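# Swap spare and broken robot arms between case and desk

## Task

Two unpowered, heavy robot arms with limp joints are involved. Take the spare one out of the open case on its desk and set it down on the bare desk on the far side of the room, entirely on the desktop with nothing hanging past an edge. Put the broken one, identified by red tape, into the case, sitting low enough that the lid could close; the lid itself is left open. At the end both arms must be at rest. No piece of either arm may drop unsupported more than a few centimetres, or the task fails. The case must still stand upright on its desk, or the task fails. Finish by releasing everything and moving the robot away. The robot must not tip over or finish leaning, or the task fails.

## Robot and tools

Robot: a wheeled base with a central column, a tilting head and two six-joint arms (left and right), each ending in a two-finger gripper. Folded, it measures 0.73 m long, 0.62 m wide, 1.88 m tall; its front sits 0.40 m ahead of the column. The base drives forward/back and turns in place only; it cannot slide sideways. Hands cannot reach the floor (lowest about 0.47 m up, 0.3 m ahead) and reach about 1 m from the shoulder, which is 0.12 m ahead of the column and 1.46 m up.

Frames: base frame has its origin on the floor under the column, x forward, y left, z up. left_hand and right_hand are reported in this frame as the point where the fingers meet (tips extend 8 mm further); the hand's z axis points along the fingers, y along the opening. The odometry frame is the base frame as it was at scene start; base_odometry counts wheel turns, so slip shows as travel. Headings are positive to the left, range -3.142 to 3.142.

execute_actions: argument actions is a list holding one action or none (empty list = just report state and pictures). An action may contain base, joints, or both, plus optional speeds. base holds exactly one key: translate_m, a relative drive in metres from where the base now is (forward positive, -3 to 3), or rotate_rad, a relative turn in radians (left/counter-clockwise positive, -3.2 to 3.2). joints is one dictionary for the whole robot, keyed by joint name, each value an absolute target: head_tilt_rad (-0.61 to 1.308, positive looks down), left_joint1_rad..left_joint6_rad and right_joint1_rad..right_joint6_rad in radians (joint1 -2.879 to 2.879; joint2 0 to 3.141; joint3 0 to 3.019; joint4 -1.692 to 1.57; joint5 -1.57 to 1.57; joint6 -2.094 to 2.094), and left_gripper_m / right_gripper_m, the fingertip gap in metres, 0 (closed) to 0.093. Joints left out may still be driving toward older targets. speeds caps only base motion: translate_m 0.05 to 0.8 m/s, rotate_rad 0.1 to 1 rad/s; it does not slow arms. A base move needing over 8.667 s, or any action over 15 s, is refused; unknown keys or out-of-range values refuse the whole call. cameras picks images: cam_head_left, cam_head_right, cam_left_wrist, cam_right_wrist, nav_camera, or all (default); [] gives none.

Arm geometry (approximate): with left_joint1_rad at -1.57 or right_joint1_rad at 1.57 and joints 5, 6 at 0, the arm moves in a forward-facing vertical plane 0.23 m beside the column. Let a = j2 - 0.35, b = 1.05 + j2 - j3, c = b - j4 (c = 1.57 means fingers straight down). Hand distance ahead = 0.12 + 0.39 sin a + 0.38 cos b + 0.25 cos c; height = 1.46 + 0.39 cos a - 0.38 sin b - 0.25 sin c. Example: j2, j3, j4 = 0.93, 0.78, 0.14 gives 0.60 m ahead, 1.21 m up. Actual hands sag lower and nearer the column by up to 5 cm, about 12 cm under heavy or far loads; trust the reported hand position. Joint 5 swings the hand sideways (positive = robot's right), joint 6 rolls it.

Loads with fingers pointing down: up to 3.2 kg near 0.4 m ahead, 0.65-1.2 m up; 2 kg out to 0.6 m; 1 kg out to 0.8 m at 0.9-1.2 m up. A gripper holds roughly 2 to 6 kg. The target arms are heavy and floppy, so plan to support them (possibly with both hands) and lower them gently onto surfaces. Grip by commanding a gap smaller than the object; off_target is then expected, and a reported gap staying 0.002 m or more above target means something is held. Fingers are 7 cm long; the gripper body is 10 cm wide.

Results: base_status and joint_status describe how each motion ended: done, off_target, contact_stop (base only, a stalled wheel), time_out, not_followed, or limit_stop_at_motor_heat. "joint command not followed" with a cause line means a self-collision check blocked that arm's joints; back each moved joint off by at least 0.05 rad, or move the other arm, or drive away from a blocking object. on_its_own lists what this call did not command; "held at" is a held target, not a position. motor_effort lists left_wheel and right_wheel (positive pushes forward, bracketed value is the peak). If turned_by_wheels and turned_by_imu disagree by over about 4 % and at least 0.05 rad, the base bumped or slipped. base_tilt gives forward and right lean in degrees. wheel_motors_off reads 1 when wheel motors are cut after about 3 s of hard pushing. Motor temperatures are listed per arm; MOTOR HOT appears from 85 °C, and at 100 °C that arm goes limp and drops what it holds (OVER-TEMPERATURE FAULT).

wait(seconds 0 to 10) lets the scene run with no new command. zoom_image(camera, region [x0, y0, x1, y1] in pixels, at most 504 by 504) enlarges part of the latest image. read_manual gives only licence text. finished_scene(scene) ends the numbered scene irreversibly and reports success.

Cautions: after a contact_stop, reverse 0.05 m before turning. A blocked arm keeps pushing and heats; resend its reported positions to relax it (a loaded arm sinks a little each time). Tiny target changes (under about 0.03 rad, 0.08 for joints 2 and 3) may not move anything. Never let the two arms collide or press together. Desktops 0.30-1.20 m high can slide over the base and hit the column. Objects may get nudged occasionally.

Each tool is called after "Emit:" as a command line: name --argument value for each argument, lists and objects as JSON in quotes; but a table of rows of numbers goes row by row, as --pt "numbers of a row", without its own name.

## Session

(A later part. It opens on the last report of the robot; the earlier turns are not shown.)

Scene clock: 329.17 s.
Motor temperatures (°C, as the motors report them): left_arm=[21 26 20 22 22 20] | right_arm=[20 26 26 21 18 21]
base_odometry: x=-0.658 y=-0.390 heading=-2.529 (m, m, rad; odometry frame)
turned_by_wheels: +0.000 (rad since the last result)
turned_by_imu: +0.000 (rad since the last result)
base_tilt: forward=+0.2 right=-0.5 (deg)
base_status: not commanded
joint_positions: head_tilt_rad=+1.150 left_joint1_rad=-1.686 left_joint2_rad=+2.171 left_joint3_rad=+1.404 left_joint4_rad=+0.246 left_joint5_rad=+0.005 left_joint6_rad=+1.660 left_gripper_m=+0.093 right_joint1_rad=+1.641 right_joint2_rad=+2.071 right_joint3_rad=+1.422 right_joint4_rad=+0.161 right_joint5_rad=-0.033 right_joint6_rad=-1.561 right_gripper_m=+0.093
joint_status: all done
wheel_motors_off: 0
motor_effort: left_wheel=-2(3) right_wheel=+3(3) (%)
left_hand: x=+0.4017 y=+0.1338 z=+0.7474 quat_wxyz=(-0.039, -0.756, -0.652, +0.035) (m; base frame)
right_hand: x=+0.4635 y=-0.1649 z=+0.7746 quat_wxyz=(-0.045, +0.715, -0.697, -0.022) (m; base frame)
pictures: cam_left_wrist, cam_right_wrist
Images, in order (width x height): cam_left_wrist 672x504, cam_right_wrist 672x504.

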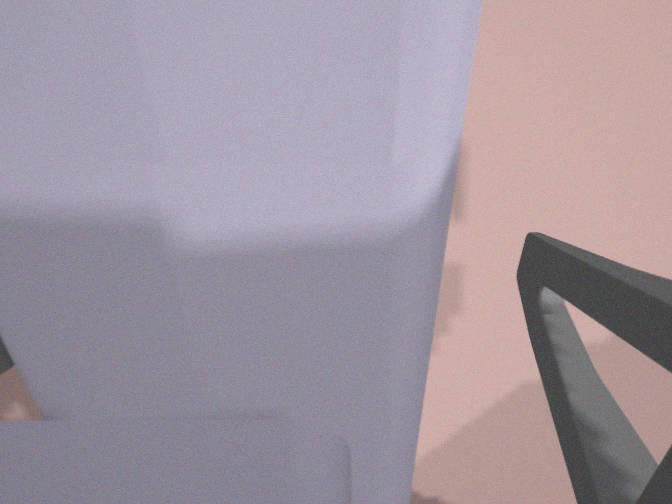

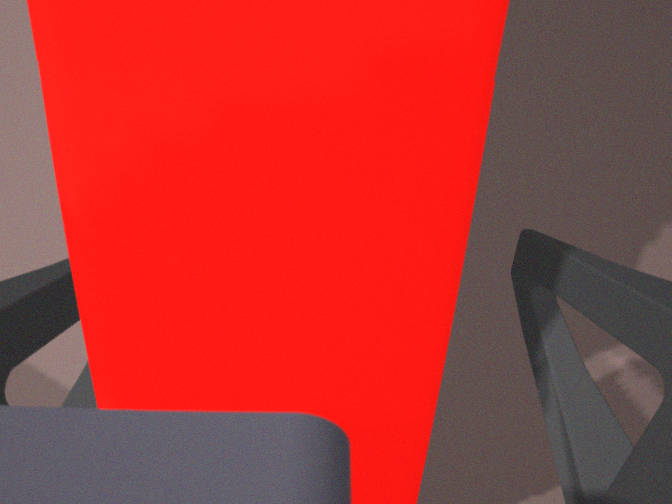

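Emit:
execute_actions --actions '[{"joints":{"left_joint3_rad":1.43,"right_joint2_rad":2.13,"right_joint3_rad":1.38}}]' --cameras '["cam_right_wrist"]'

Emit:
execute_actions --actions '[{"joints":{"left_gripper_m":0,"right_gripper_m":0}}]' --cameras '["cam_left_wrist","cam_right_wrist","cam_head_left"]'

Scene clock: 334.20 s.
Motor temperatures (°C, as the motors report them): left_arm=[21 26 20 22 22 20] | right_arm=[20 26 26 21 18 21]
base_odometry: x=-0.658 y=-0.390 heading=-2.529 (m, m, rad; odometry frame)
turned_by_wheels: +0.000 (rad since the last result)
turned_by_imu: +0.001 (rad since the last result)
base_tilt: forward=+0.1 right=-0.5 (deg)
base_status: not commanded
joint_positions: head_tilt_rad=+1.150 left_joint1_rad=-1.686 left_joint2_rad=+2.171 left_joint3_rad=+1.409 left_joint4_rad=+0.246 left_joint5_rad=+0.005 left_joint6_rad=+1.658 left_gripper_m=+0.093 right_joint1_rad=+1.642 right_joint2_rad=+2.071 right_joint3_rad=+1.405 right_joint4_rad=+0.166 right_joint5_rad=-0.035 right_joint6_rad=-1.567 right_gripper_m=+0.093
joint_status: all done
wheel_motors_off: 0
motor_effort: left_wheel=-2(2) right_wheel=+2(3) (%)
left_hand: x=+0.4050 y=+0.1336 z=+0.7470 quat_wxyz=(-0.041, -0.755, -0.653, +0.033) (m; base frame)
right_hand: x=+0.4540 y=-0.1641 z=+0.7753 quat_wxyz=(-0.042, +0.717, -0.695, -0.026) (m; base frame)
pictures: cam_right_wrist
Images, in order (width x height): cam_right_wrist 672x504.

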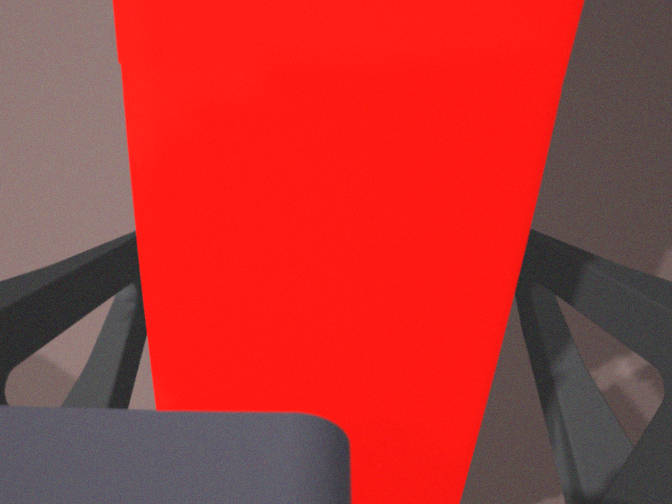

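Scene clock: 334.90 s.
Motor temperatures (°C, as the motors report them): left_arm=[21 26 20 22 22 20] | right_arm=[20 26 26 21 18 21]
base_odometry: x=-0.658 y=-0.390 heading=-2.529 (m, m, rad; odometry frame)
turned_by_wheels: +0.000 (rad since the last result)
turned_by_imu: +0.000 (rad since the last result)
base_tilt: forward=+0.2 right=-0.6 (deg)
base_status: not commanded
joint_positions: head_tilt_rad=+1.150 left_joint1_rad=-1.688 left_joint2_rad=+2.167 left_joint3_rad=+1.421 left_joint4_rad=+0.244 left_joint5_rad=+0.005 left_joint6_rad=+1.656 left_gripper_m=+0.052 right_joint1_rad=+1.645 right_joint2_rad=+2.070 right_joint3_rad=+1.395 right_joint4_rad=+0.171 right_joint5_rad=-0.035 right_joint6_rad=-1.551 right_gripper_m=+0.054
joint_status: left_gripper_m off_target (ended at +0.052, target +0.000); right_gripper_m off_target (ended at +0.054, target +0.000)
wheel_motors_off: 0
motor_effort: left_wheel=-3(3) right_wheel=+3(3) (%)
left_hand: x=+0.4148 y=+0.1319 z=+0.7473 quat_wxyz=(-0.047, -0.755, -0.654, +0.028) (m; base frame)
right_hand: x=+0.4499 y=-0.1622 z=+0.7763 quat_wxyz=(-0.042, +0.712, -0.700, -0.029) (m; base frame)
pictures: cam_head_left, cam_left_wrist, cam_right_wrist
Images, in order (width x height): cam_head_left 672x504, cam_left_wrist 672x504, cam_right_wrist 672x504.

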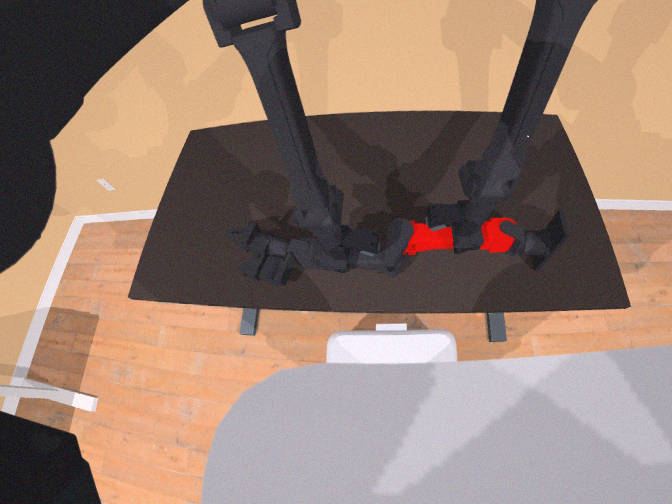

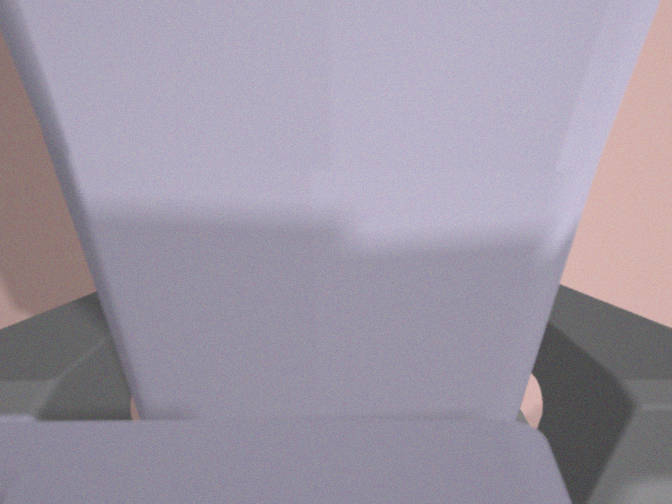

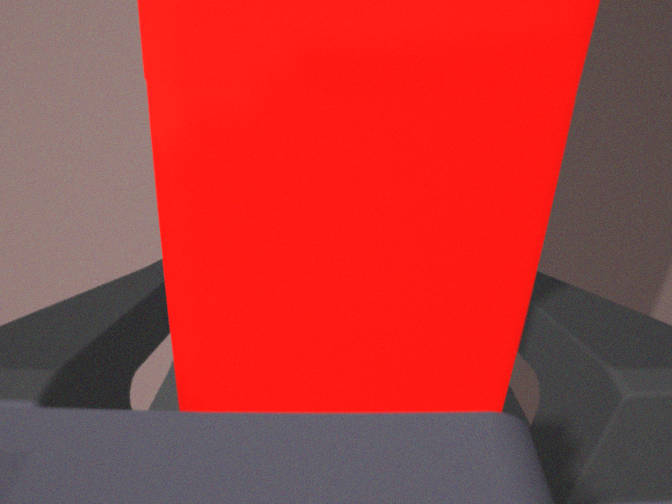

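Emit:
execute_actions --actions '[{"joints":{"left_joint2_rad":2.02,"left_joint3_rad":1.33,"right_joint2_rad":1.9,"right_joint3_rad":1.32,"left_joint4_rad":0.22,"right_joint4_rad":0.13}}]' --cameras '["cam_left_wrist","cam_right_wrist"]'

Emit:
execute_actions --actions '[{"joints":{"left_joint2_rad":1.88,"left_joint3_rad":1.22,"right_joint2_rad":1.75,"right_joint3_rad":1.22,"left_joint4_rad":0.2,"right_joint4_rad":0.1,"left_joint1_rad":-1.7,"right_joint1_rad":1.65}}]' --cameras '["cam_left_wrist","cam_right_wrist","cam_head_left"]'

Scene clock: 346.40 s.
Motor temperatures (°C, as the motors report them): left_arm=[21 26 20 22 22 20] | right_arm=[20 26 26 21 18 21]
base_odometry: x=-0.658 y=-0.390 heading=-2.529 (m, m, rad; odometry frame)
turned_by_wheels: +0.000 (rad since the last result)
turned_by_imu: +0.002 (rad since the last result)
base_tilt: forward=+0.2 right=-0.6 (deg)
base_status: not commanded
joint_positions: head_tilt_rad=+1.150 left_joint1_rad=-1.688 left_joint2_rad=+2.115 left_joint3_rad=+1.357 left_joint4_rad=+0.222 left_joint5_rad=+0.005 left_joint6_rad=+1.651 left_gripper_m=+0.052 right_joint1_rad=+1.649 right_joint2_rad=+2.021 right_joint3_rad=+1.346 right_joint4_rad=+0.144 right_joint5_rad=-0.038 right_joint6_rad=-1.547 right_gripper_m=+0.054
joint_status: all done
wheel_motors_off: 0
motor_effort: left_wheel=-2(3) right_wheel=+2(3) (%)
left_hand: x=+0.4068 y=+0.1344 z=+0.7678 quat_wxyz=(-0.035, -0.754, -0.655, +0.040) (m; base frame)
right_hand: x=+0.4455 y=-0.1596 z=+0.7952 quat_wxyz=(-0.034, +0.712, -0.700, -0.041) (m; base frame)
pictures: cam_left_wrist, cam_right_wrist
Images, in order (width x height): cam_left_wrist 672x504, cam_right_wrist 672x504.

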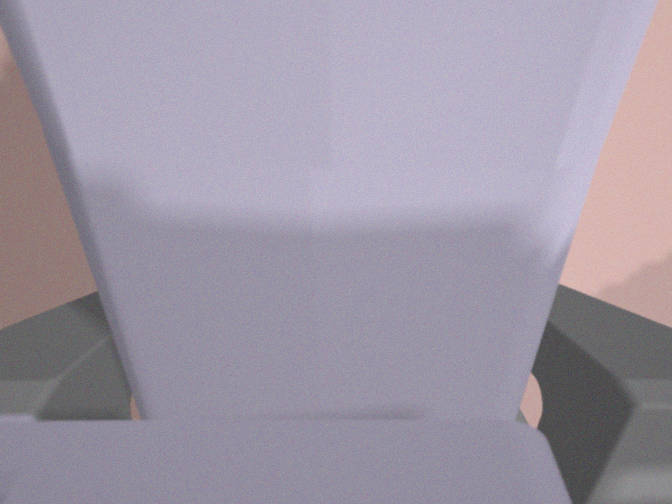

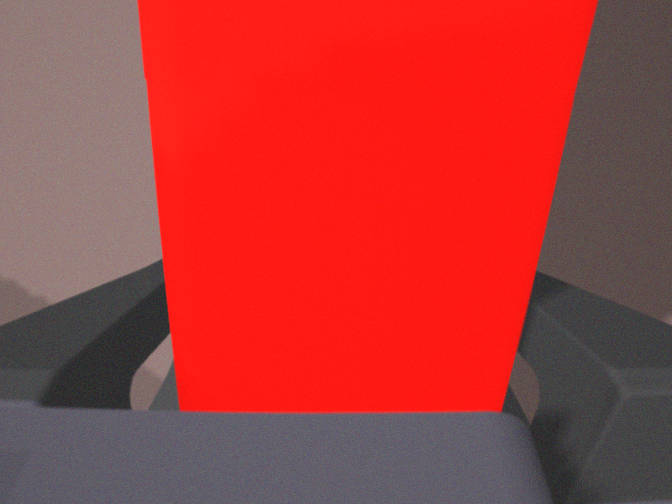

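Scene clock: 347.47 s.
Motor temperatures (°C, as the motors report them): left_arm=[21 27 20 22 22 20] | right_arm=[20 26 26 21 18 21]
base_odometry: x=-0.658 y=-0.390 heading=-2.529 (m, m, rad; odometry frame)
turned_by_wheels: +0.000 (rad since the last result)
turned_by_imu: +0.000 (rad since the last result)
base_tilt: forward=+0.2 right=-0.6 (deg)
base_status: not commanded
joint_positions: head_tilt_rad=+1.150 left_joint1_rad=-1.694 left_joint2_rad=+1.970 left_joint3_rad=+1.254 left_joint4_rad=+0.206 left_joint5_rad=+0.012 left_joint6_rad=+1.651 left_gripper_m=+0.052 right_joint1_rad=+1.654 right_joint2_rad=+1.863 right_joint3_rad=+1.243 right_joint4_rad=+0.107 right_joint5_rad=-0.024 right_joint6_rad=-1.545 right_gripper_m=+0.054
joint_status: all done
wheel_motors_off: 0
motor_effort: left_wheel=-2(3) right_wheel=+3(3) (%)
left_hand: x=+0.4355 y=+0.1321 z=+0.8202 quat_wxyz=(-0.048, -0.754, -0.654, +0.035) (m; base frame)
right_hand: x=+0.4726 y=-0.1611 z=+0.8533 quat_wxyz=(-0.037, +0.712, -0.701, -0.031) (m; base frame)
pictures: cam_head_left, cam_left_wrist, cam_right_wrist
Images, in order (width x height): cam_head_left 672x504, cam_left_wrist 672x504, cam_right_wrist 672x504.

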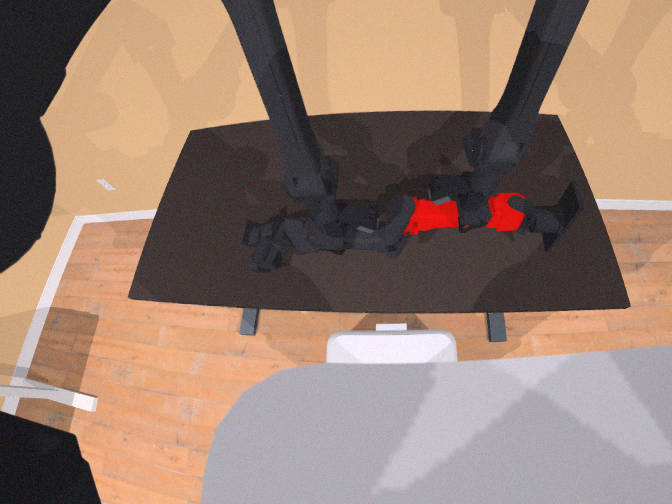

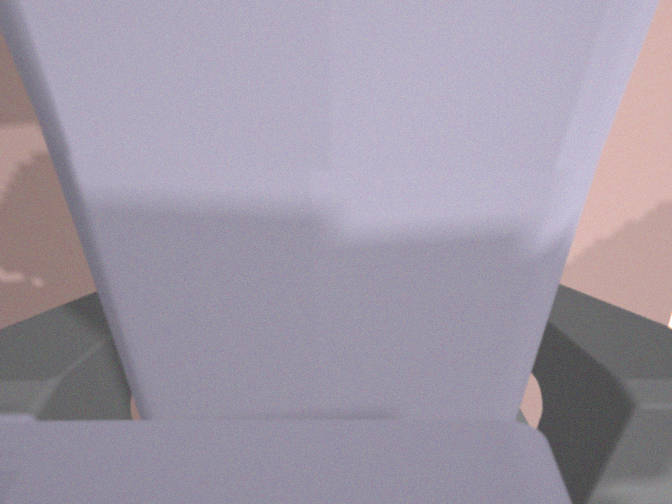

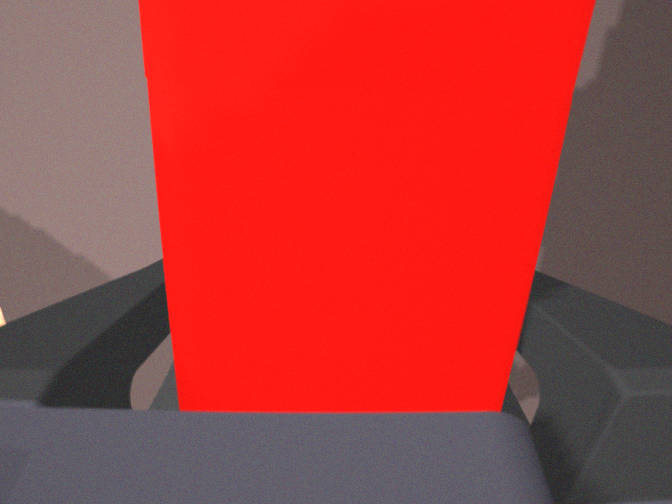

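Emit:
execute_actions --actions '[{"joints":{"left_joint2_rad":1.7,"left_joint3_rad":1.08,"right_joint2_rad":1.6,"right_joint3_rad":1.11,"left_joint4_rad":0.16,"right_joint4_rad":0.06,"left_joint1_rad":-1.71,"right_joint1_rad":1.66}}]' --cameras '[]'

Emit:
execute_actions --actions '[{"joints":{"left_joint2_rad":1.5,"left_joint3_rad":0.95,"right_joint2_rad":1.42,"right_joint3_rad":0.99,"left_joint4_rad":0.1,"right_joint4_rad":0.0,"left_joint1_rad":-1.73,"right_joint1_rad":1.675}}]' --cameras '["cam_head_left"]'

Emit:
execute_actions --actions '[{"joints":{"left_joint2_rad":1.28,"left_joint3_rad":0.82,"right_joint2_rad":1.22,"right_joint3_rad":0.88,"left_joint4_rad":0.02,"right_joint4_rad":-0.09,"left_joint1_rad":-1.75,"right_joint1_rad":1.69}}]' --cameras '[]'

Emit:
execute_actions --actions '[{"joints":{"left_joint2_rad":1.06,"left_joint3_rad":0.76,"right_joint2_rad":1.03,"right_joint3_rad":0.83,"left_joint4_rad":-0.13,"right_joint4_rad":-0.22,"left_joint1_rad":-1.78,"right_joint1_rad":1.71}}]' --cameras '["cam_head_left","cam_left_wrist","cam_right_wrist"]'

Scene clock: 359.40 s.
Motor temperatures (°C, as the motors report them): left_arm=[21 28 20 22 22 20] | right_arm=[20 28 26 21 19 21]
base_odometry: x=-0.658 y=-0.390 heading=-2.529 (m, m, rad; odometry frame)
turned_by_wheels: +0.000 (rad since the last result)
turned_by_imu: +0.002 (rad since the last result)
base_tilt: forward=+0.1 right=-0.6 (deg)
base_status: not commanded
joint_positions: head_tilt_rad=+1.150 left_joint1_rad=-1.705 left_joint2_rad=+1.808 left_joint3_rad=+1.111 left_joint4_rad=+0.163 left_joint5_rad=-0.005 left_joint6_rad=+1.646 left_gripper_m=+0.052 right_joint1_rad=+1.661 right_joint2_rad=+1.716 right_joint3_rad=+1.124 right_joint4_rad=+0.061 right_joint5_rad=-0.029 right_joint6_rad=-1.538 right_gripper_m=+0.054
joint_status: all done
wheel_motors_off: 0
motor_effort: left_wheel=-2(3) right_wheel=+3(5) (%)
left_hand: x=+0.4349 y=+0.1343 z=+0.8813 quat_wxyz=(-0.037, -0.755, -0.654, +0.041) (m; base frame)
right_hand: x=+0.4714 y=-0.1597 z=+0.9088 quat_wxyz=(-0.034, +0.711, -0.702, -0.041) (m; base frame)
pictures: none
No camera images: the call's "cameras" was empty. Leave "cameras" out to get every camera's image.

Scene clock: 360.73 s.
Motor temperatures (°C, as the motors report them): left_arm=[21 28 20 22 22 20] | right_arm=[20 28 26 21 19 21]
base_odometry: x=-0.658 y=-0.390 heading=-2.529 (m, m, rad; odometry frame)
turned_by_wheels: +0.000 (rad since the last result)
turned_by_imu: +0.001 (rad since the last result)
base_tilt: forward=+0.2 right=-0.5 (deg)
base_status: not commanded
joint_positions: head_tilt_rad=+1.150 left_joint1_rad=-1.723 left_joint2_rad=+1.625 left_joint3_rad=+0.974 left_joint4_rad=+0.101 left_joint5_rad=-0.012 left_joint6_rad=+1.641 left_gripper_m=+0.052 right_joint1_rad=+1.668 right_joint2_rad=+1.532 right_joint3_rad=+0.995 right_joint4_rad=-0.008 right_joint5_rad=-0.020 right_joint6_rad=-1.527 right_gripper_m=+0.054
joint_status: all done
wheel_motors_off: 0
motor_effort: left_wheel=-2(3) right_wheel=+3(7) (%)
left_hand: x=+0.4339 y=+0.1323 z=+0.9484 quat_wxyz=(-0.034, -0.756, -0.651, +0.050) (m; base frame)
right_hand: x=+0.4686 y=-0.1624 z=+0.9759 quat_wxyz=(-0.028, +0.708, -0.704, -0.045) (m; base frame)
pictures: cam_head_left
Images, in order (width x height): cam_head_left 672x504.

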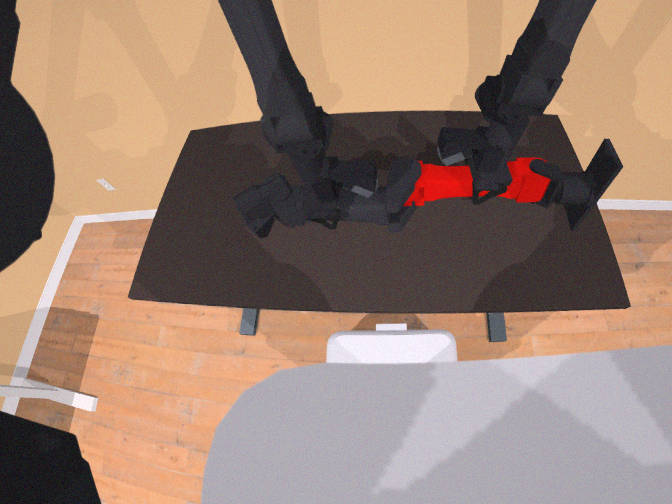

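Scene clock: 362.10 s.
Motor temperatures (°C, as the motors report them): left_arm=[21 28 20 22 22 20] | right_arm=[20 28 26 21 19 21]
base_odometry: x=-0.658 y=-0.390 heading=-2.529 (m, m, rad; odometry frame)
turned_by_wheels: +0.000 (rad since the last result)
turned_by_imu: +0.001 (rad since the last result)
base_tilt: forward=+0.2 right=-0.6 (deg)
base_status: not commanded
joint_positions: head_tilt_rad=+1.150 left_joint1_rad=-1.738 left_joint2_rad=+1.401 left_joint3_rad=+0.827 left_joint4_rad=+0.017 left_joint5_rad=-0.031 left_joint6_rad=+1.632 left_gripper_m=+0.052 right_joint1_rad=+1.688 right_joint2_rad=+1.327 right_joint3_rad=+0.875 right_joint4_rad=-0.099 right_joint5_rad=-0.020 right_joint6_rad=-1.518 right_gripper_m=+0.054
joint_status: all done
wheel_motors_off: 0
motor_effort: left_wheel=-2(3) right_wheel=+2(6) (%)
left_hand: x=+0.4277 y=+0.1377 z=+1.0249 quat_wxyz=(-0.030, -0.756, -0.652, +0.050) (m; base frame)
right_hand: x=+0.4622 y=-0.1578 z=+1.0469 quat_wxyz=(-0.031, +0.708, -0.703, -0.053) (m; base frame)
pictures: none
No camera images: the call's "cameras" was empty. Leave "cameras" out to get every camera's image.

Scene clock: 363.40 s.
Motor temperatures (°C, as the motors report them): left_arm=[21 28 20 22 23 20] | right_arm=[20 28 26 21 19 21]
base_odometry: x=-0.658 y=-0.390 heading=-2.529 (m, m, rad; odometry frame)
turned_by_wheels: +0.000 (rad since the last result)
turned_by_imu: +0.001 (rad since the last result)
base_tilt: forward=+0.1 right=-0.6 (deg)
base_status: not commanded
joint_positions: head_tilt_rad=+1.150 left_joint1_rad=-1.759 left_joint2_rad=+1.182 left_joint3_rad=+0.748 left_joint4_rad=-0.131 left_joint5_rad=-0.043 left_joint6_rad=+1.620 left_gripper_m=+0.052 right_joint1_rad=+1.706 right_joint2_rad=+1.131 right_joint3_rad=+0.811 right_joint4_rad=-0.229 right_joint5_rad=-0.016 right_joint6_rad=-1.508 right_gripper_m=+0.054
joint_status: all done
wheel_motors_off: 0
motor_effort: left_wheel=-2(4) right_wheel=+3(5) (%)
left_hand: x=+0.4300 y=+0.1392 z=+1.0948 quat_wxyz=(-0.030, -0.756, -0.652, +0.055) (m; base frame)
right_hand: x=+0.4643 y=-0.1564 z=+1.1126 quat_wxyz=(-0.035, +0.708, -0.703, -0.057) (m; base frame)
pictures: cam_head_left, cam_left_wrist, cam_right_wrist
Images, in order (width x height): cam_head_left 672x504, cam_left_wrist 672x504, cam_right_wrist 672x504.

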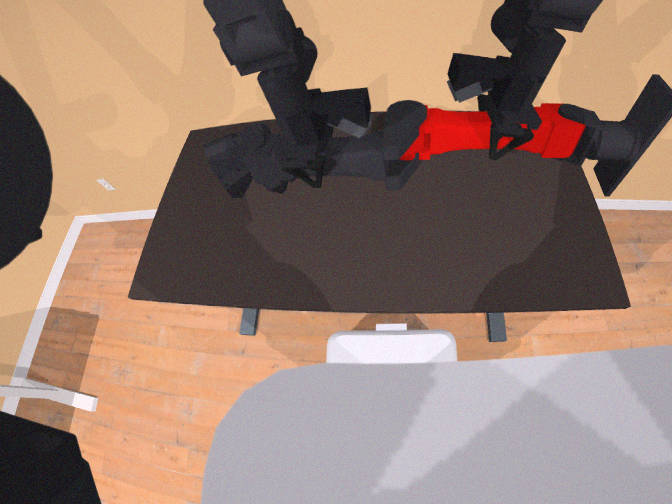

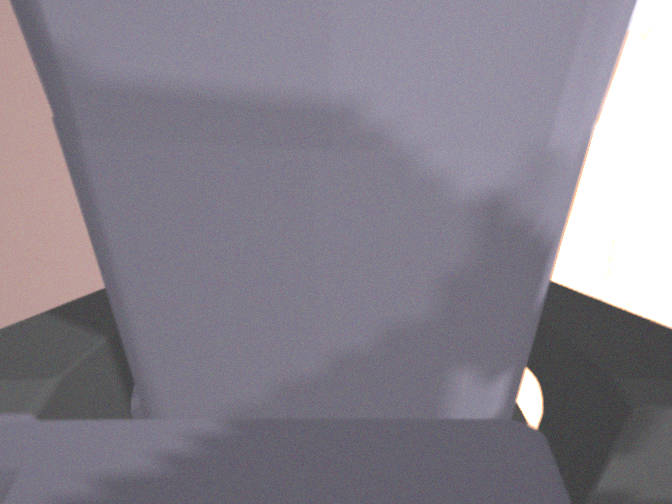

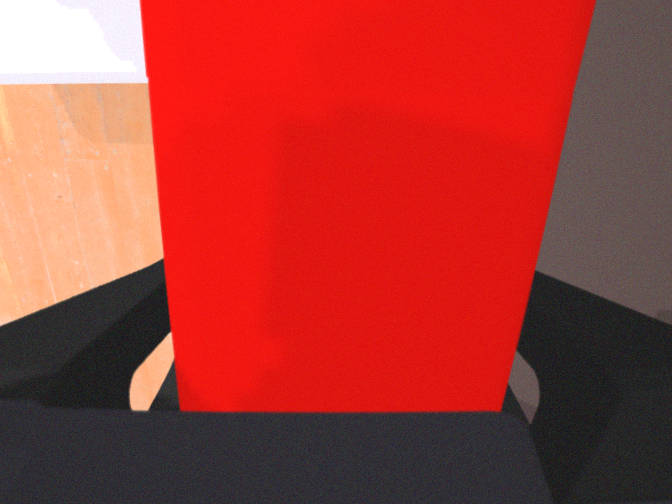

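Emit:
execute_actions --actions '[{"joints":{"left_joint2_rad":0.85,"left_joint3_rad":0.73,"right_joint2_rad":0.86,"right_joint3_rad":0.79,"left_joint4_rad":-0.29,"right_joint4_rad":-0.36,"left_joint1_rad":-1.81,"right_joint1_rad":1.73}}]' --cameras '[]'

Emit:
execute_actions --actions '[{"joints":{"left_joint2_rad":0.68,"left_joint3_rad":0.74,"right_joint2_rad":0.71,"right_joint3_rad":0.8,"left_joint4_rad":-0.48,"right_joint4_rad":-0.53,"left_joint1_rad":-1.85,"right_joint1_rad":1.76}}]' --cameras '[]'

Emit:
execute_actions --actions '[{"joints":{"left_joint2_rad":0.5,"left_joint3_rad":0.76,"right_joint2_rad":0.56,"right_joint3_rad":0.81,"left_joint4_rad":-0.68,"right_joint4_rad":-0.71,"left_joint1_rad":-1.89,"right_joint1_rad":1.79,"head_tilt_rad":0.9}}]' --cameras '["cam_head_left","cam_head_right","cam_right_wrist"]'

Emit:
execute_actions --actions '[{"base":{"translate_m":-0.77},"speeds":{"translate_m":0.25}}]' --cameras '[]'

Emit:
execute_actions --actions '[{"base":{"rotate_rad":1.6},"speeds":{"rotate_rad":0.4}}]' --cameras '["cam_head_left","nav_camera"]'

Scene clock: 378.73 s.
Motor temperatures (°C, as the motors report them): left_arm=[21 29 20 22 27 20] | right_arm=[20 29 26 21 20 21]
base_odometry: x=-0.658 y=-0.390 heading=-2.529 (m, m, rad; odometry frame)
turned_by_wheels: +0.000 (rad since the last result)
turned_by_imu: +0.002 (rad since the last result)
base_tilt: forward=+0.2 right=-0.7 (deg)
base_status: not commanded
joint_positions: head_tilt_rad=+1.150 left_joint1_rad=-1.784 left_joint2_rad=+0.976 left_joint3_rad=+0.694 left_joint4_rad=-0.292 left_joint5_rad=-0.054 left_joint6_rad=+1.606 left_gripper_m=+0.052 right_joint1_rad=+1.726 right_joint2_rad=+0.954 right_joint3_rad=+0.764 right_joint4_rad=-0.366 right_joint5_rad=-0.014 right_joint6_rad=-1.494 right_gripper_m=+0.054
joint_status: all done
wheel_motors_off: 0
motor_effort: left_wheel=-2(4) right_wheel=+3(5) (%)
left_hand: x=+0.4253 y=+0.1407 z=+1.1580 quat_wxyz=(-0.030, -0.755, -0.652, +0.061) (m; base frame)
right_hand: x=+0.4581 y=-0.1547 z=+1.1704 quat_wxyz=(-0.038, +0.706, -0.704, -0.065) (m; base frame)
pictures: none
No camera images: the call's "cameras" was empty. Leave "cameras" out to get every camera's image.

Scene clock: 379.73 s.
Motor temperatures (°C, as the motors report them): left_arm=[21 29 20 22 27 20] | right_arm=[20 29 26 21 20 21]
base_odometry: x=-0.658 y=-0.390 heading=-2.529 (m, m, rad; odometry frame)
turned_by_wheels: +0.000 (rad since the last result)
turned_by_imu: +0.000 (rad since the last result)
base_tilt: forward=+0.2 right=-0.6 (deg)
base_status: not commanded
joint_positions: head_tilt_rad=+1.150 left_joint1_rad=-1.814 left_joint2_rad=+0.802 left_joint3_rad=+0.682 left_joint4_rad=-0.476 left_joint5_rad=-0.057 left_joint6_rad=+1.585 left_gripper_m=+0.052 right_joint1_rad=+1.748 right_joint2_rad=+0.802 right_joint3_rad=+0.758 right_joint4_rad=-0.531 right_joint5_rad=-0.005 right_joint6_rad=-1.478 right_gripper_m=+0.054
joint_status: all done
wheel_motors_off: 0
motor_effort: left_wheel=-2(3) right_wheel=+3(4) (%)
left_hand: x=+0.4209 y=+0.1402 z=+1.2134 quat_wxyz=(-0.029, -0.754, -0.652, +0.077) (m; base frame)
right_hand: x=+0.4539 y=-0.1548 z=+1.2227 quat_wxyz=(-0.034, +0.705, -0.705, -0.075) (m; base frame)
pictures: none
No camera images: the call's "cameras" was empty. Leave "cameras" out to get every camera's image.

Scene clock: 380.70 s.
Motor temperatures (°C, as the motors report them): left_arm=[21 29 21 22 27 20] | right_arm=[20 29 26 21 20 21]
base_odometry: x=-0.658 y=-0.390 heading=-2.529 (m, m, rad; odometry frame)
turned_by_wheels: +0.000 (rad since the last result)
turned_by_imu: +0.000 (rad since the last result)
base_tilt: forward=+0.2 right=-0.5 (deg)
base_status: not commanded
joint_positions: head_tilt_rad=+0.915 left_joint1_rad=-1.855 left_joint2_rad=+0.620 left_joint3_rad=+0.677 left_joint4_rad=-0.675 left_joint5_rad=-0.064 left_joint6_rad=+1.597 left_gripper_m=+0.052 right_joint1_rad=+1.778 right_joint2_rad=+0.652 right_joint3_rad=+0.756 right_joint4_rad=-0.709 right_joint5_rad=-0.001 right_joint6_rad=-1.487 right_gripper_m=+0.054
joint_status: all done
wheel_motors_off: 0
motor_effort: left_wheel=-2(3) right_wheel=+3(4) (%)
left_hand: x=+0.4091 y=+0.1414 z=+1.2719 quat_wxyz=(-0.032, -0.765, -0.637, +0.093) (m; base frame)
right_hand: x=+0.4404 y=-0.1544 z=+1.2753 quat_wxyz=(-0.030, +0.713, -0.694, -0.092) (m; base frame)
pictures: cam_head_left, cam_head_right, cam_right_wrist
Images, in order (width x height): cam_head_left 672x504, cam_head_right 672x504, cam_right_wrist 672x504.

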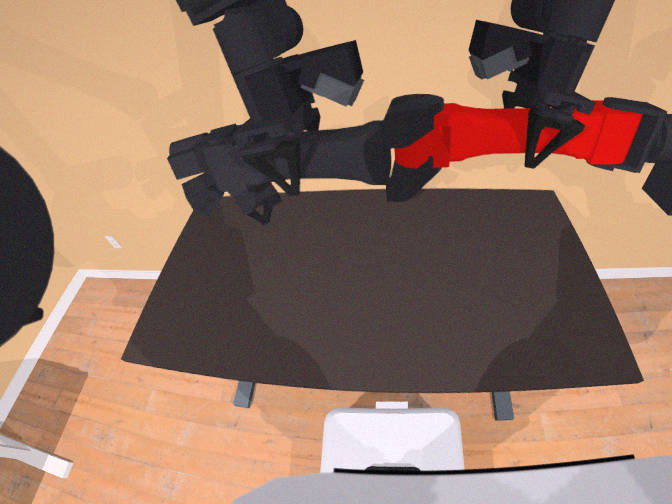

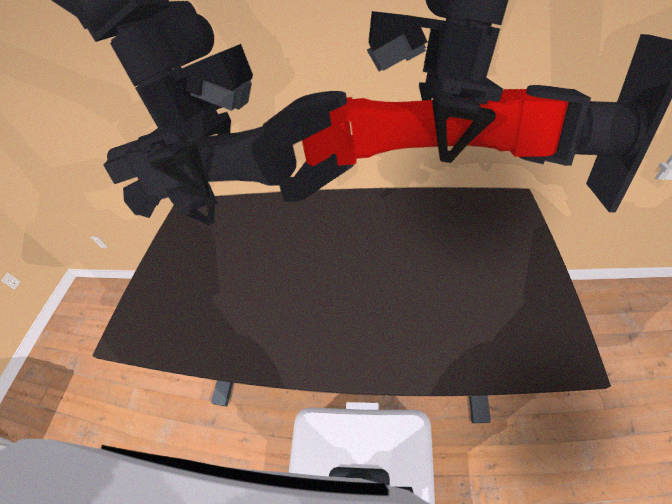

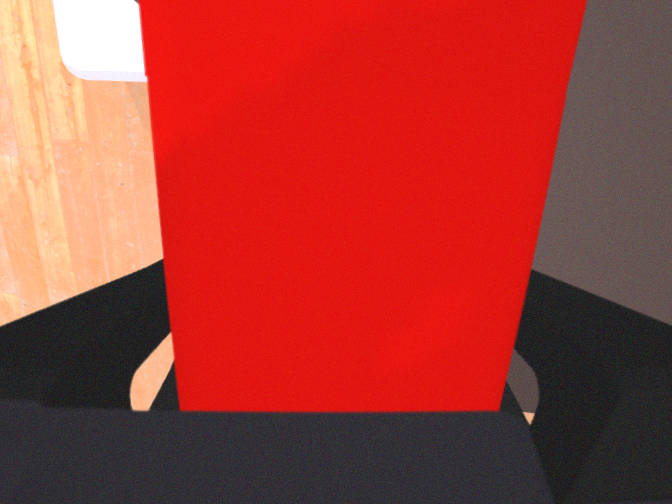

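Scene clock: 384.87 s.
Motor temperatures (°C, as the motors report them): left_arm=[21 29 22 22 29 21] | right_arm=[20 29 27 21 21 21]
base_odometry: x=-0.029 y=+0.054 heading=-2.528 (m, m, rad; odometry frame)
turned_by_wheels: +0.001 (rad since the last result)
turned_by_imu: +0.003 (rad since the last result)
base_tilt: forward=+0.2 right=-0.6 (deg)
base_status: done
joint_positions: head_tilt_rad=+0.914 left_joint1_rad=-1.855 left_joint2_rad=+0.622 left_joint3_rad=+0.667 left_joint4_rad=-0.676 left_joint5_rad=-0.060 left_joint6_rad=+1.594 left_gripper_m=+0.052 right_joint1_rad=+1.778 right_joint2_rad=+0.652 right_joint3_rad=+0.746 right_joint4_rad=-0.712 right_joint5_rad=+0.000 right_joint6_rad=-1.486 right_gripper_m=+0.054
joint_status: not commanded
wheel_motors_off: 0
motor_effort: left_wheel=+2(78) right_wheel=-1(34) (%)
left_hand: x=+0.4030 y=+0.1411 z=+1.2697 quat_wxyz=(-0.028, -0.764, -0.637, +0.098) (m; base frame)
right_hand: x=+0.4344 y=-0.1549 z=+1.2734 quat_wxyz=(-0.025, +0.713, -0.694, -0.096) (m; base frame)
pictures: none
No camera images: the call's "cameras" was empty. Leave "cameras" out to get every camera's image.

Scene clock: 389.83 s.
Motor temperatures (°C, as the motors report them): left_arm=[21 29 23 22 31 21] | right_arm=[20 28 28 21 21 22]
base_odometry: x=-0.029 y=+0.054 heading=-0.928 (m, m, rad; odometry frame)
turned_by_wheels: +1.599 (rad since the last result)
turned_by_imu: +1.586 (rad since the last result)
base_tilt: forward=+0.2 right=-0.6 (deg)
base_status: done
joint_positions: head_tilt_rad=+0.914 left_joint1_rad=-1.855 left_joint2_rad=+0.622 left_joint3_rad=+0.667 left_joint4_rad=-0.677 left_joint5_rad=-0.060 left_joint6_rad=+1.593 left_gripper_m=+0.052 right_joint1_rad=+1.778 right_joint2_rad=+0.652 right_joint3_rad=+0.746 right_joint4_rad=-0.712 right_joint5_rad=-0.002 right_joint6_rad=-1.486 right_gripper_m=+0.054
joint_status: not commanded
wheel_motors_off: 0
motor_effort: left_wheel=-6(58) right_wheel=+4(52) (%)
left_hand: x=+0.4028 y=+0.1411 z=+1.2697 quat_wxyz=(-0.028, -0.764, -0.637, +0.098) (m; base frame)
right_hand: x=+0.4344 y=-0.1546 z=+1.2734 quat_wxyz=(-0.025, +0.713, -0.694, -0.096) (m; base frame)
pictures: cam_head_left, nav_camera
Images, in order (width x height): cam_head_left 672x504, nav_camera 672x504.

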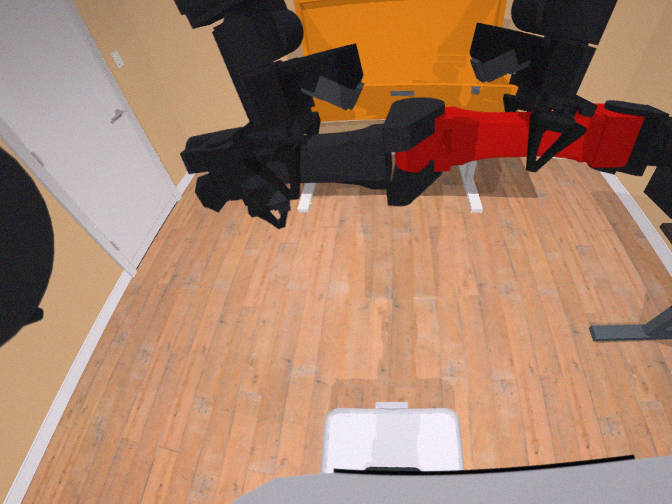

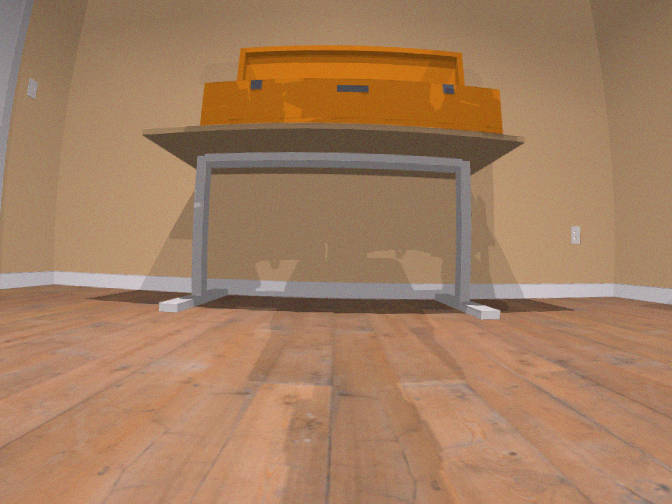

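Emit:
execute_actions --actions '[{"base":{"rotate_rad":-0.21},"speeds":{"rotate_rad":0.3}}]' --cameras '[]'

Emit:
execute_actions --actions '[{"base":{"translate_m":0.7},"speeds":{"translate_m":0.25}}]' --cameras '[]'

Emit:
execute_actions --actions '[{"base":{"rotate_rad":0.19},"speeds":{"rotate_rad":0.3},"joints":{"left_joint2_rad":0.42,"left_joint3_rad":0.85,"right_joint2_rad":0.5,"right_joint3_rad":0.87,"left_joint4_rad":-0.8,"right_joint4_rad":-0.8,"left_joint1_rad":-1.91,"right_joint1_rad":1.8}}]' --cameras '["cam_head_left","nav_camera"]'

Emit:
execute_actions --actions '[{"base":{"translate_m":0.3},"speeds":{"translate_m":0.15}}]' --cameras '["cam_head_left","cam_head_right","nav_camera"]'

Scene clock: 400.03 s.
Motor temperatures (°C, as the motors report them): left_arm=[21 29 25 22 33 21] | right_arm=[20 28 29 21 22 22]
base_odometry: x=-0.029 y=+0.054 heading=-1.138 (m, m, rad; odometry frame)
turned_by_wheels: -0.209 (rad since the last result)
turned_by_imu: -0.206 (rad since the last result)
base_tilt: forward=+0.1 right=-0.5 (deg)
base_status: done
joint_positions: head_tilt_rad=+0.914 left_joint1_rad=-1.855 left_joint2_rad=+0.622 left_joint3_rad=+0.667 left_joint4_rad=-0.677 left_joint5_rad=-0.060 left_joint6_rad=+1.593 left_gripper_m=+0.052 right_joint1_rad=+1.778 right_joint2_rad=+0.652 right_joint3_rad=+0.746 right_joint4_rad=-0.712 right_joint5_rad=-0.002 right_joint6_rad=-1.486 right_gripper_m=+0.054
joint_status: not commanded
wheel_motors_off: 0
motor_effort: left_wheel=+5(29) right_wheel=-3(21) (%)
left_hand: x=+0.4027 y=+0.1411 z=+1.2697 quat_wxyz=(-0.028, -0.764, -0.637, +0.099) (m; base frame)
right_hand: x=+0.4344 y=-0.1546 z=+1.2734 quat_wxyz=(-0.025, +0.713, -0.694, -0.096) (m; base frame)
pictures: none
No camera images: the call's "cameras" was empty. Leave "cameras" out to get every camera's image.

Scene clock: 403.90 s.
Motor temperatures (°C, as the motors report them): left_arm=[21 29 25 22 34 21] | right_arm=[20 28 30 21 22 22]
base_odometry: x=+0.266 y=-0.582 heading=-1.136 (m, m, rad; odometry frame)
turned_by_wheels: +0.002 (rad since the last result)
turned_by_imu: +0.003 (rad since the last result)
base_tilt: forward=+0.2 right=-0.6 (deg)
base_status: done
joint_positions: head_tilt_rad=+0.914 left_joint1_rad=-1.855 left_joint2_rad=+0.622 left_joint3_rad=+0.666 left_joint4_rad=-0.677 left_joint5_rad=-0.060 left_joint6_rad=+1.593 left_gripper_m=+0.052 right_joint1_rad=+1.778 right_joint2_rad=+0.652 right_joint3_rad=+0.745 right_joint4_rad=-0.711 right_joint5_rad=-0.002 right_joint6_rad=-1.486 right_gripper_m=+0.054
joint_status: not commanded
wheel_motors_off: 0
motor_effort: left_wheel=+2(78) right_wheel=-1(47) (%)
left_hand: x=+0.4016 y=+0.1411 z=+1.2694 quat_wxyz=(-0.027, -0.764, -0.637, +0.099) (m; base frame)
right_hand: x=+0.4336 y=-0.1545 z=+1.2730 quat_wxyz=(-0.025, +0.713, -0.694, -0.097) (m; base frame)
pictures: none
No camera images: the call's "cameras" was empty. Leave "cameras" out to get every camera's image.

Scene clock: 405.77 s.
Motor temperatures (°C, as the motors report them): left_arm=[21 29 26 22 35 21] | right_arm=[20 28 30 21 22 22]
base_odometry: x=+0.266 y=-0.582 heading=-0.947 (m, m, rad; odometry frame)
turned_by_wheels: +0.189 (rad since the last result)
turned_by_imu: +0.186 (rad since the last result)
base_tilt: forward=+0.1 right=-0.6 (deg)
base_status: done
joint_positions: head_tilt_rad=+0.914 left_joint1_rad=-1.873 left_joint2_rad=+0.565 left_joint3_rad=+0.714 left_joint4_rad=-0.794 left_joint5_rad=-0.069 left_joint6_rad=+1.595 left_gripper_m=+0.052 right_joint1_rad=+1.788 right_joint2_rad=+0.608 right_joint3_rad=+0.779 right_joint4_rad=-0.796 right_joint5_rad=-0.011 right_joint6_rad=-1.481 right_gripper_m=+0.054
joint_status: left_joint2_rad time_out (moved -0.058 of -0.202); left_joint3_rad time_out (moved +0.048 of +0.184); right_joint3_rad time_out (moved +0.035 of +0.125); the others done
wheel_motors_off: 0
on_its_own: left_joint2_rad reads +0.565 and still pushes toward +0.420 since a time_out; left_joint3_rad reads +0.714 and still pushes toward +0.827 since a time_out; right_joint3_rad reads +0.779 and still pushes toward +0.870 since a time_out
motor_effort: left_wheel=-1(59) right_wheel=+0(39) (%)
left_hand: x=+0.4101 y=+0.1430 z=+1.2988 quat_wxyz=(-0.025, -0.768, -0.631, +0.105) (m; base frame)
right_hand: x=+0.4391 y=-0.1534 z=+1.2967 quat_wxyz=(-0.028, +0.713, -0.693, -0.106) (m; base frame)
pictures: cam_head_left, nav_camera
Images, in order (width x height): cam_head_left 672x504, nav_camera 672x504.

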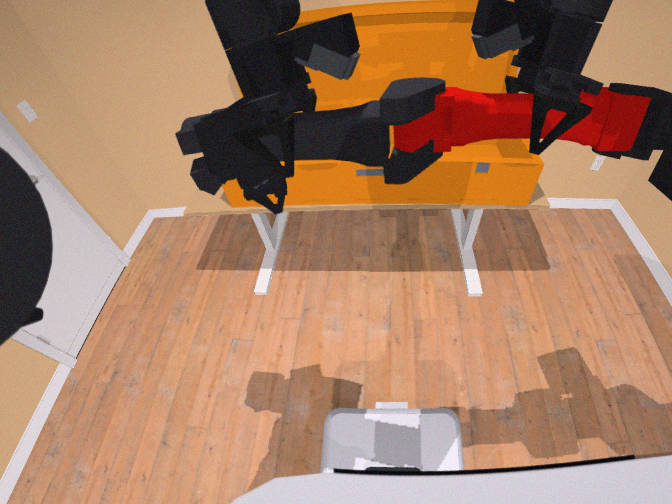

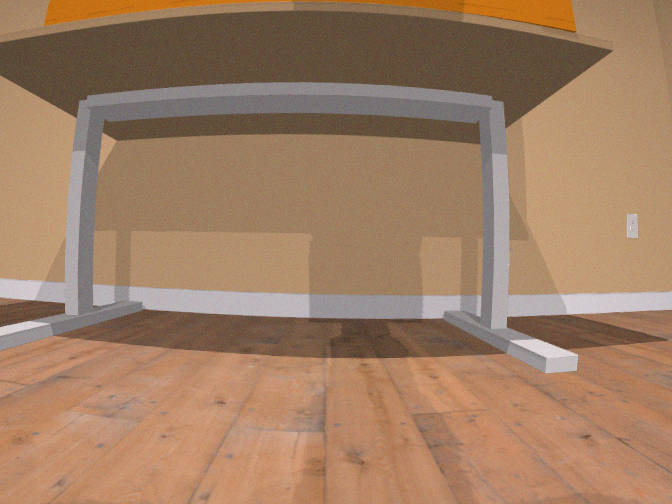

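not run: a stop came earlier in this reply.

Emit:
execute_actions --actions '[{"base":{"rotate_rad":0.04},"speeds":{"rotate_rad":0.2}}]' --cameras '[]'

Emit:
execute_actions --actions '[{"base":{"translate_m":0.32},"speeds":{"translate_m":0.15}}]' --cameras '["cam_head_left","cam_head_right"]'

Scene clock: 413.43 s.
Motor temperatures (°C, as the motors report them): left_arm=[21 29 28 22 37 21] | right_arm=[20 28 32 21 22 22]
base_odometry: x=+0.266 y=-0.582 heading=-0.908 (m, m, rad; odometry frame)
turned_by_wheels: +0.039 (rad since the last result)
turned_by_imu: +0.039 (rad since the last result)
base_tilt: forward=+0.1 right=-0.7 (deg)
base_status: done
joint_positions: head_tilt_rad=+0.914 left_joint1_rad=-1.873 left_joint2_rad=+0.565 left_joint3_rad=+0.714 left_joint4_rad=-0.794 left_joint5_rad=-0.068 left_joint6_rad=+1.595 left_gripper_m=+0.052 right_joint1_rad=+1.788 right_joint2_rad=+0.608 right_joint3_rad=+0.779 right_joint4_rad=-0.796 right_joint5_rad=-0.011 right_joint6_rad=-1.481 right_gripper_m=+0.054
joint_status: not commanded
wheel_motors_off: 0
on_its_own: left_joint2_rad reads +0.565 and still pushes toward +0.420 since a time_out; left_joint3_rad reads +0.714 and still pushes toward +0.827 since a time_out; right_joint3_rad reads +0.779 and still pushes toward +0.870 since a time_out
motor_effort: left_wheel=-1(57) right_wheel=+0(24) (%)
left_hand: x=+0.4101 y=+0.1429 z=+1.2988 quat_wxyz=(-0.026, -0.768, -0.631, +0.105) (m; base frame)
right_hand: x=+0.4391 y=-0.1535 z=+1.2967 quat_wxyz=(-0.027, +0.713, -0.693, -0.105) (m; base frame)
pictures: none
No camera images: the call's "cameras" was empty. Leave "cameras" out to get every camera's image.

Scene clock: 416.53 s.
Motor temperatures (°C, as the motors report them): left_arm=[21 29 28 22 38 21] | right_arm=[20 28 32 21 22 22]
base_odometry: x=+0.463 y=-0.835 heading=-0.907 (m, m, rad; odometry frame)
turned_by_wheels: +0.001 (rad since the last result)
turned_by_imu: +0.002 (rad since the last result)
base_tilt: forward=+0.2 right=-0.7 (deg)
base_status: done
joint_positions: head_tilt_rad=+0.914 left_joint1_rad=-1.873 left_joint2_rad=+0.562 left_joint3_rad=+0.713 left_joint4_rad=-0.795 left_joint5_rad=-0.067 left_joint6_rad=+1.592 left_gripper_m=+0.052 right_joint1_rad=+1.788 right_joint2_rad=+0.608 right_joint3_rad=+0.784 right_joint4_rad=-0.801 right_joint5_rad=-0.010 right_joint6_rad=-1.483 right_gripper_m=+0.054
joint_status: not commanded
wheel_motors_off: 0
on_its_own: left_joint2_rad reads +0.562 and still pushes toward +0.420 since a time_out; left_joint3_rad reads +0.713 and still pushes toward +0.827 since a time_out
motor_effort: left_wheel=+1(64) right_wheel=-1(48) (%)
left_hand: x=+0.4100 y=+0.1429 z=+1.2995 quat_wxyz=(-0.026, -0.767, -0.632, +0.105) (m; base frame)
right_hand: x=+0.4404 y=-0.1536 z=+1.2978 quat_wxyz=(-0.027, +0.714, -0.692, -0.105) (m; base frame)
pictures: cam_head_left, cam_head_right
Images, in order (width x height): cam_head_left 672x504, cam_head_right 672x504.

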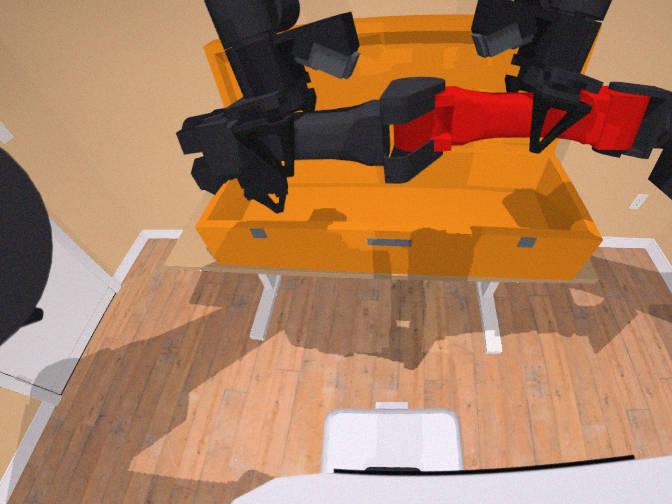

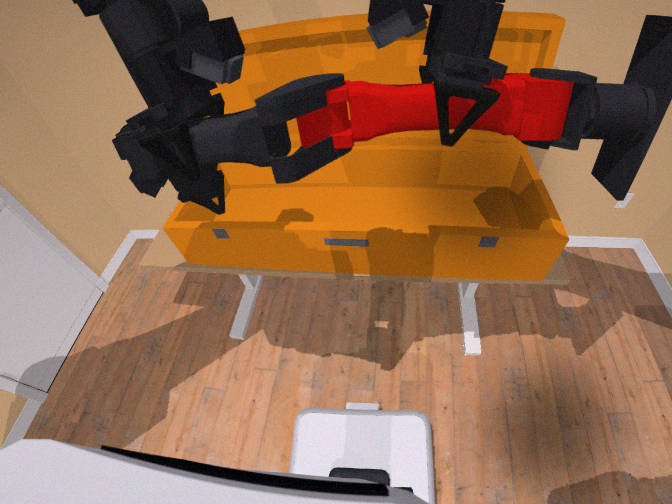

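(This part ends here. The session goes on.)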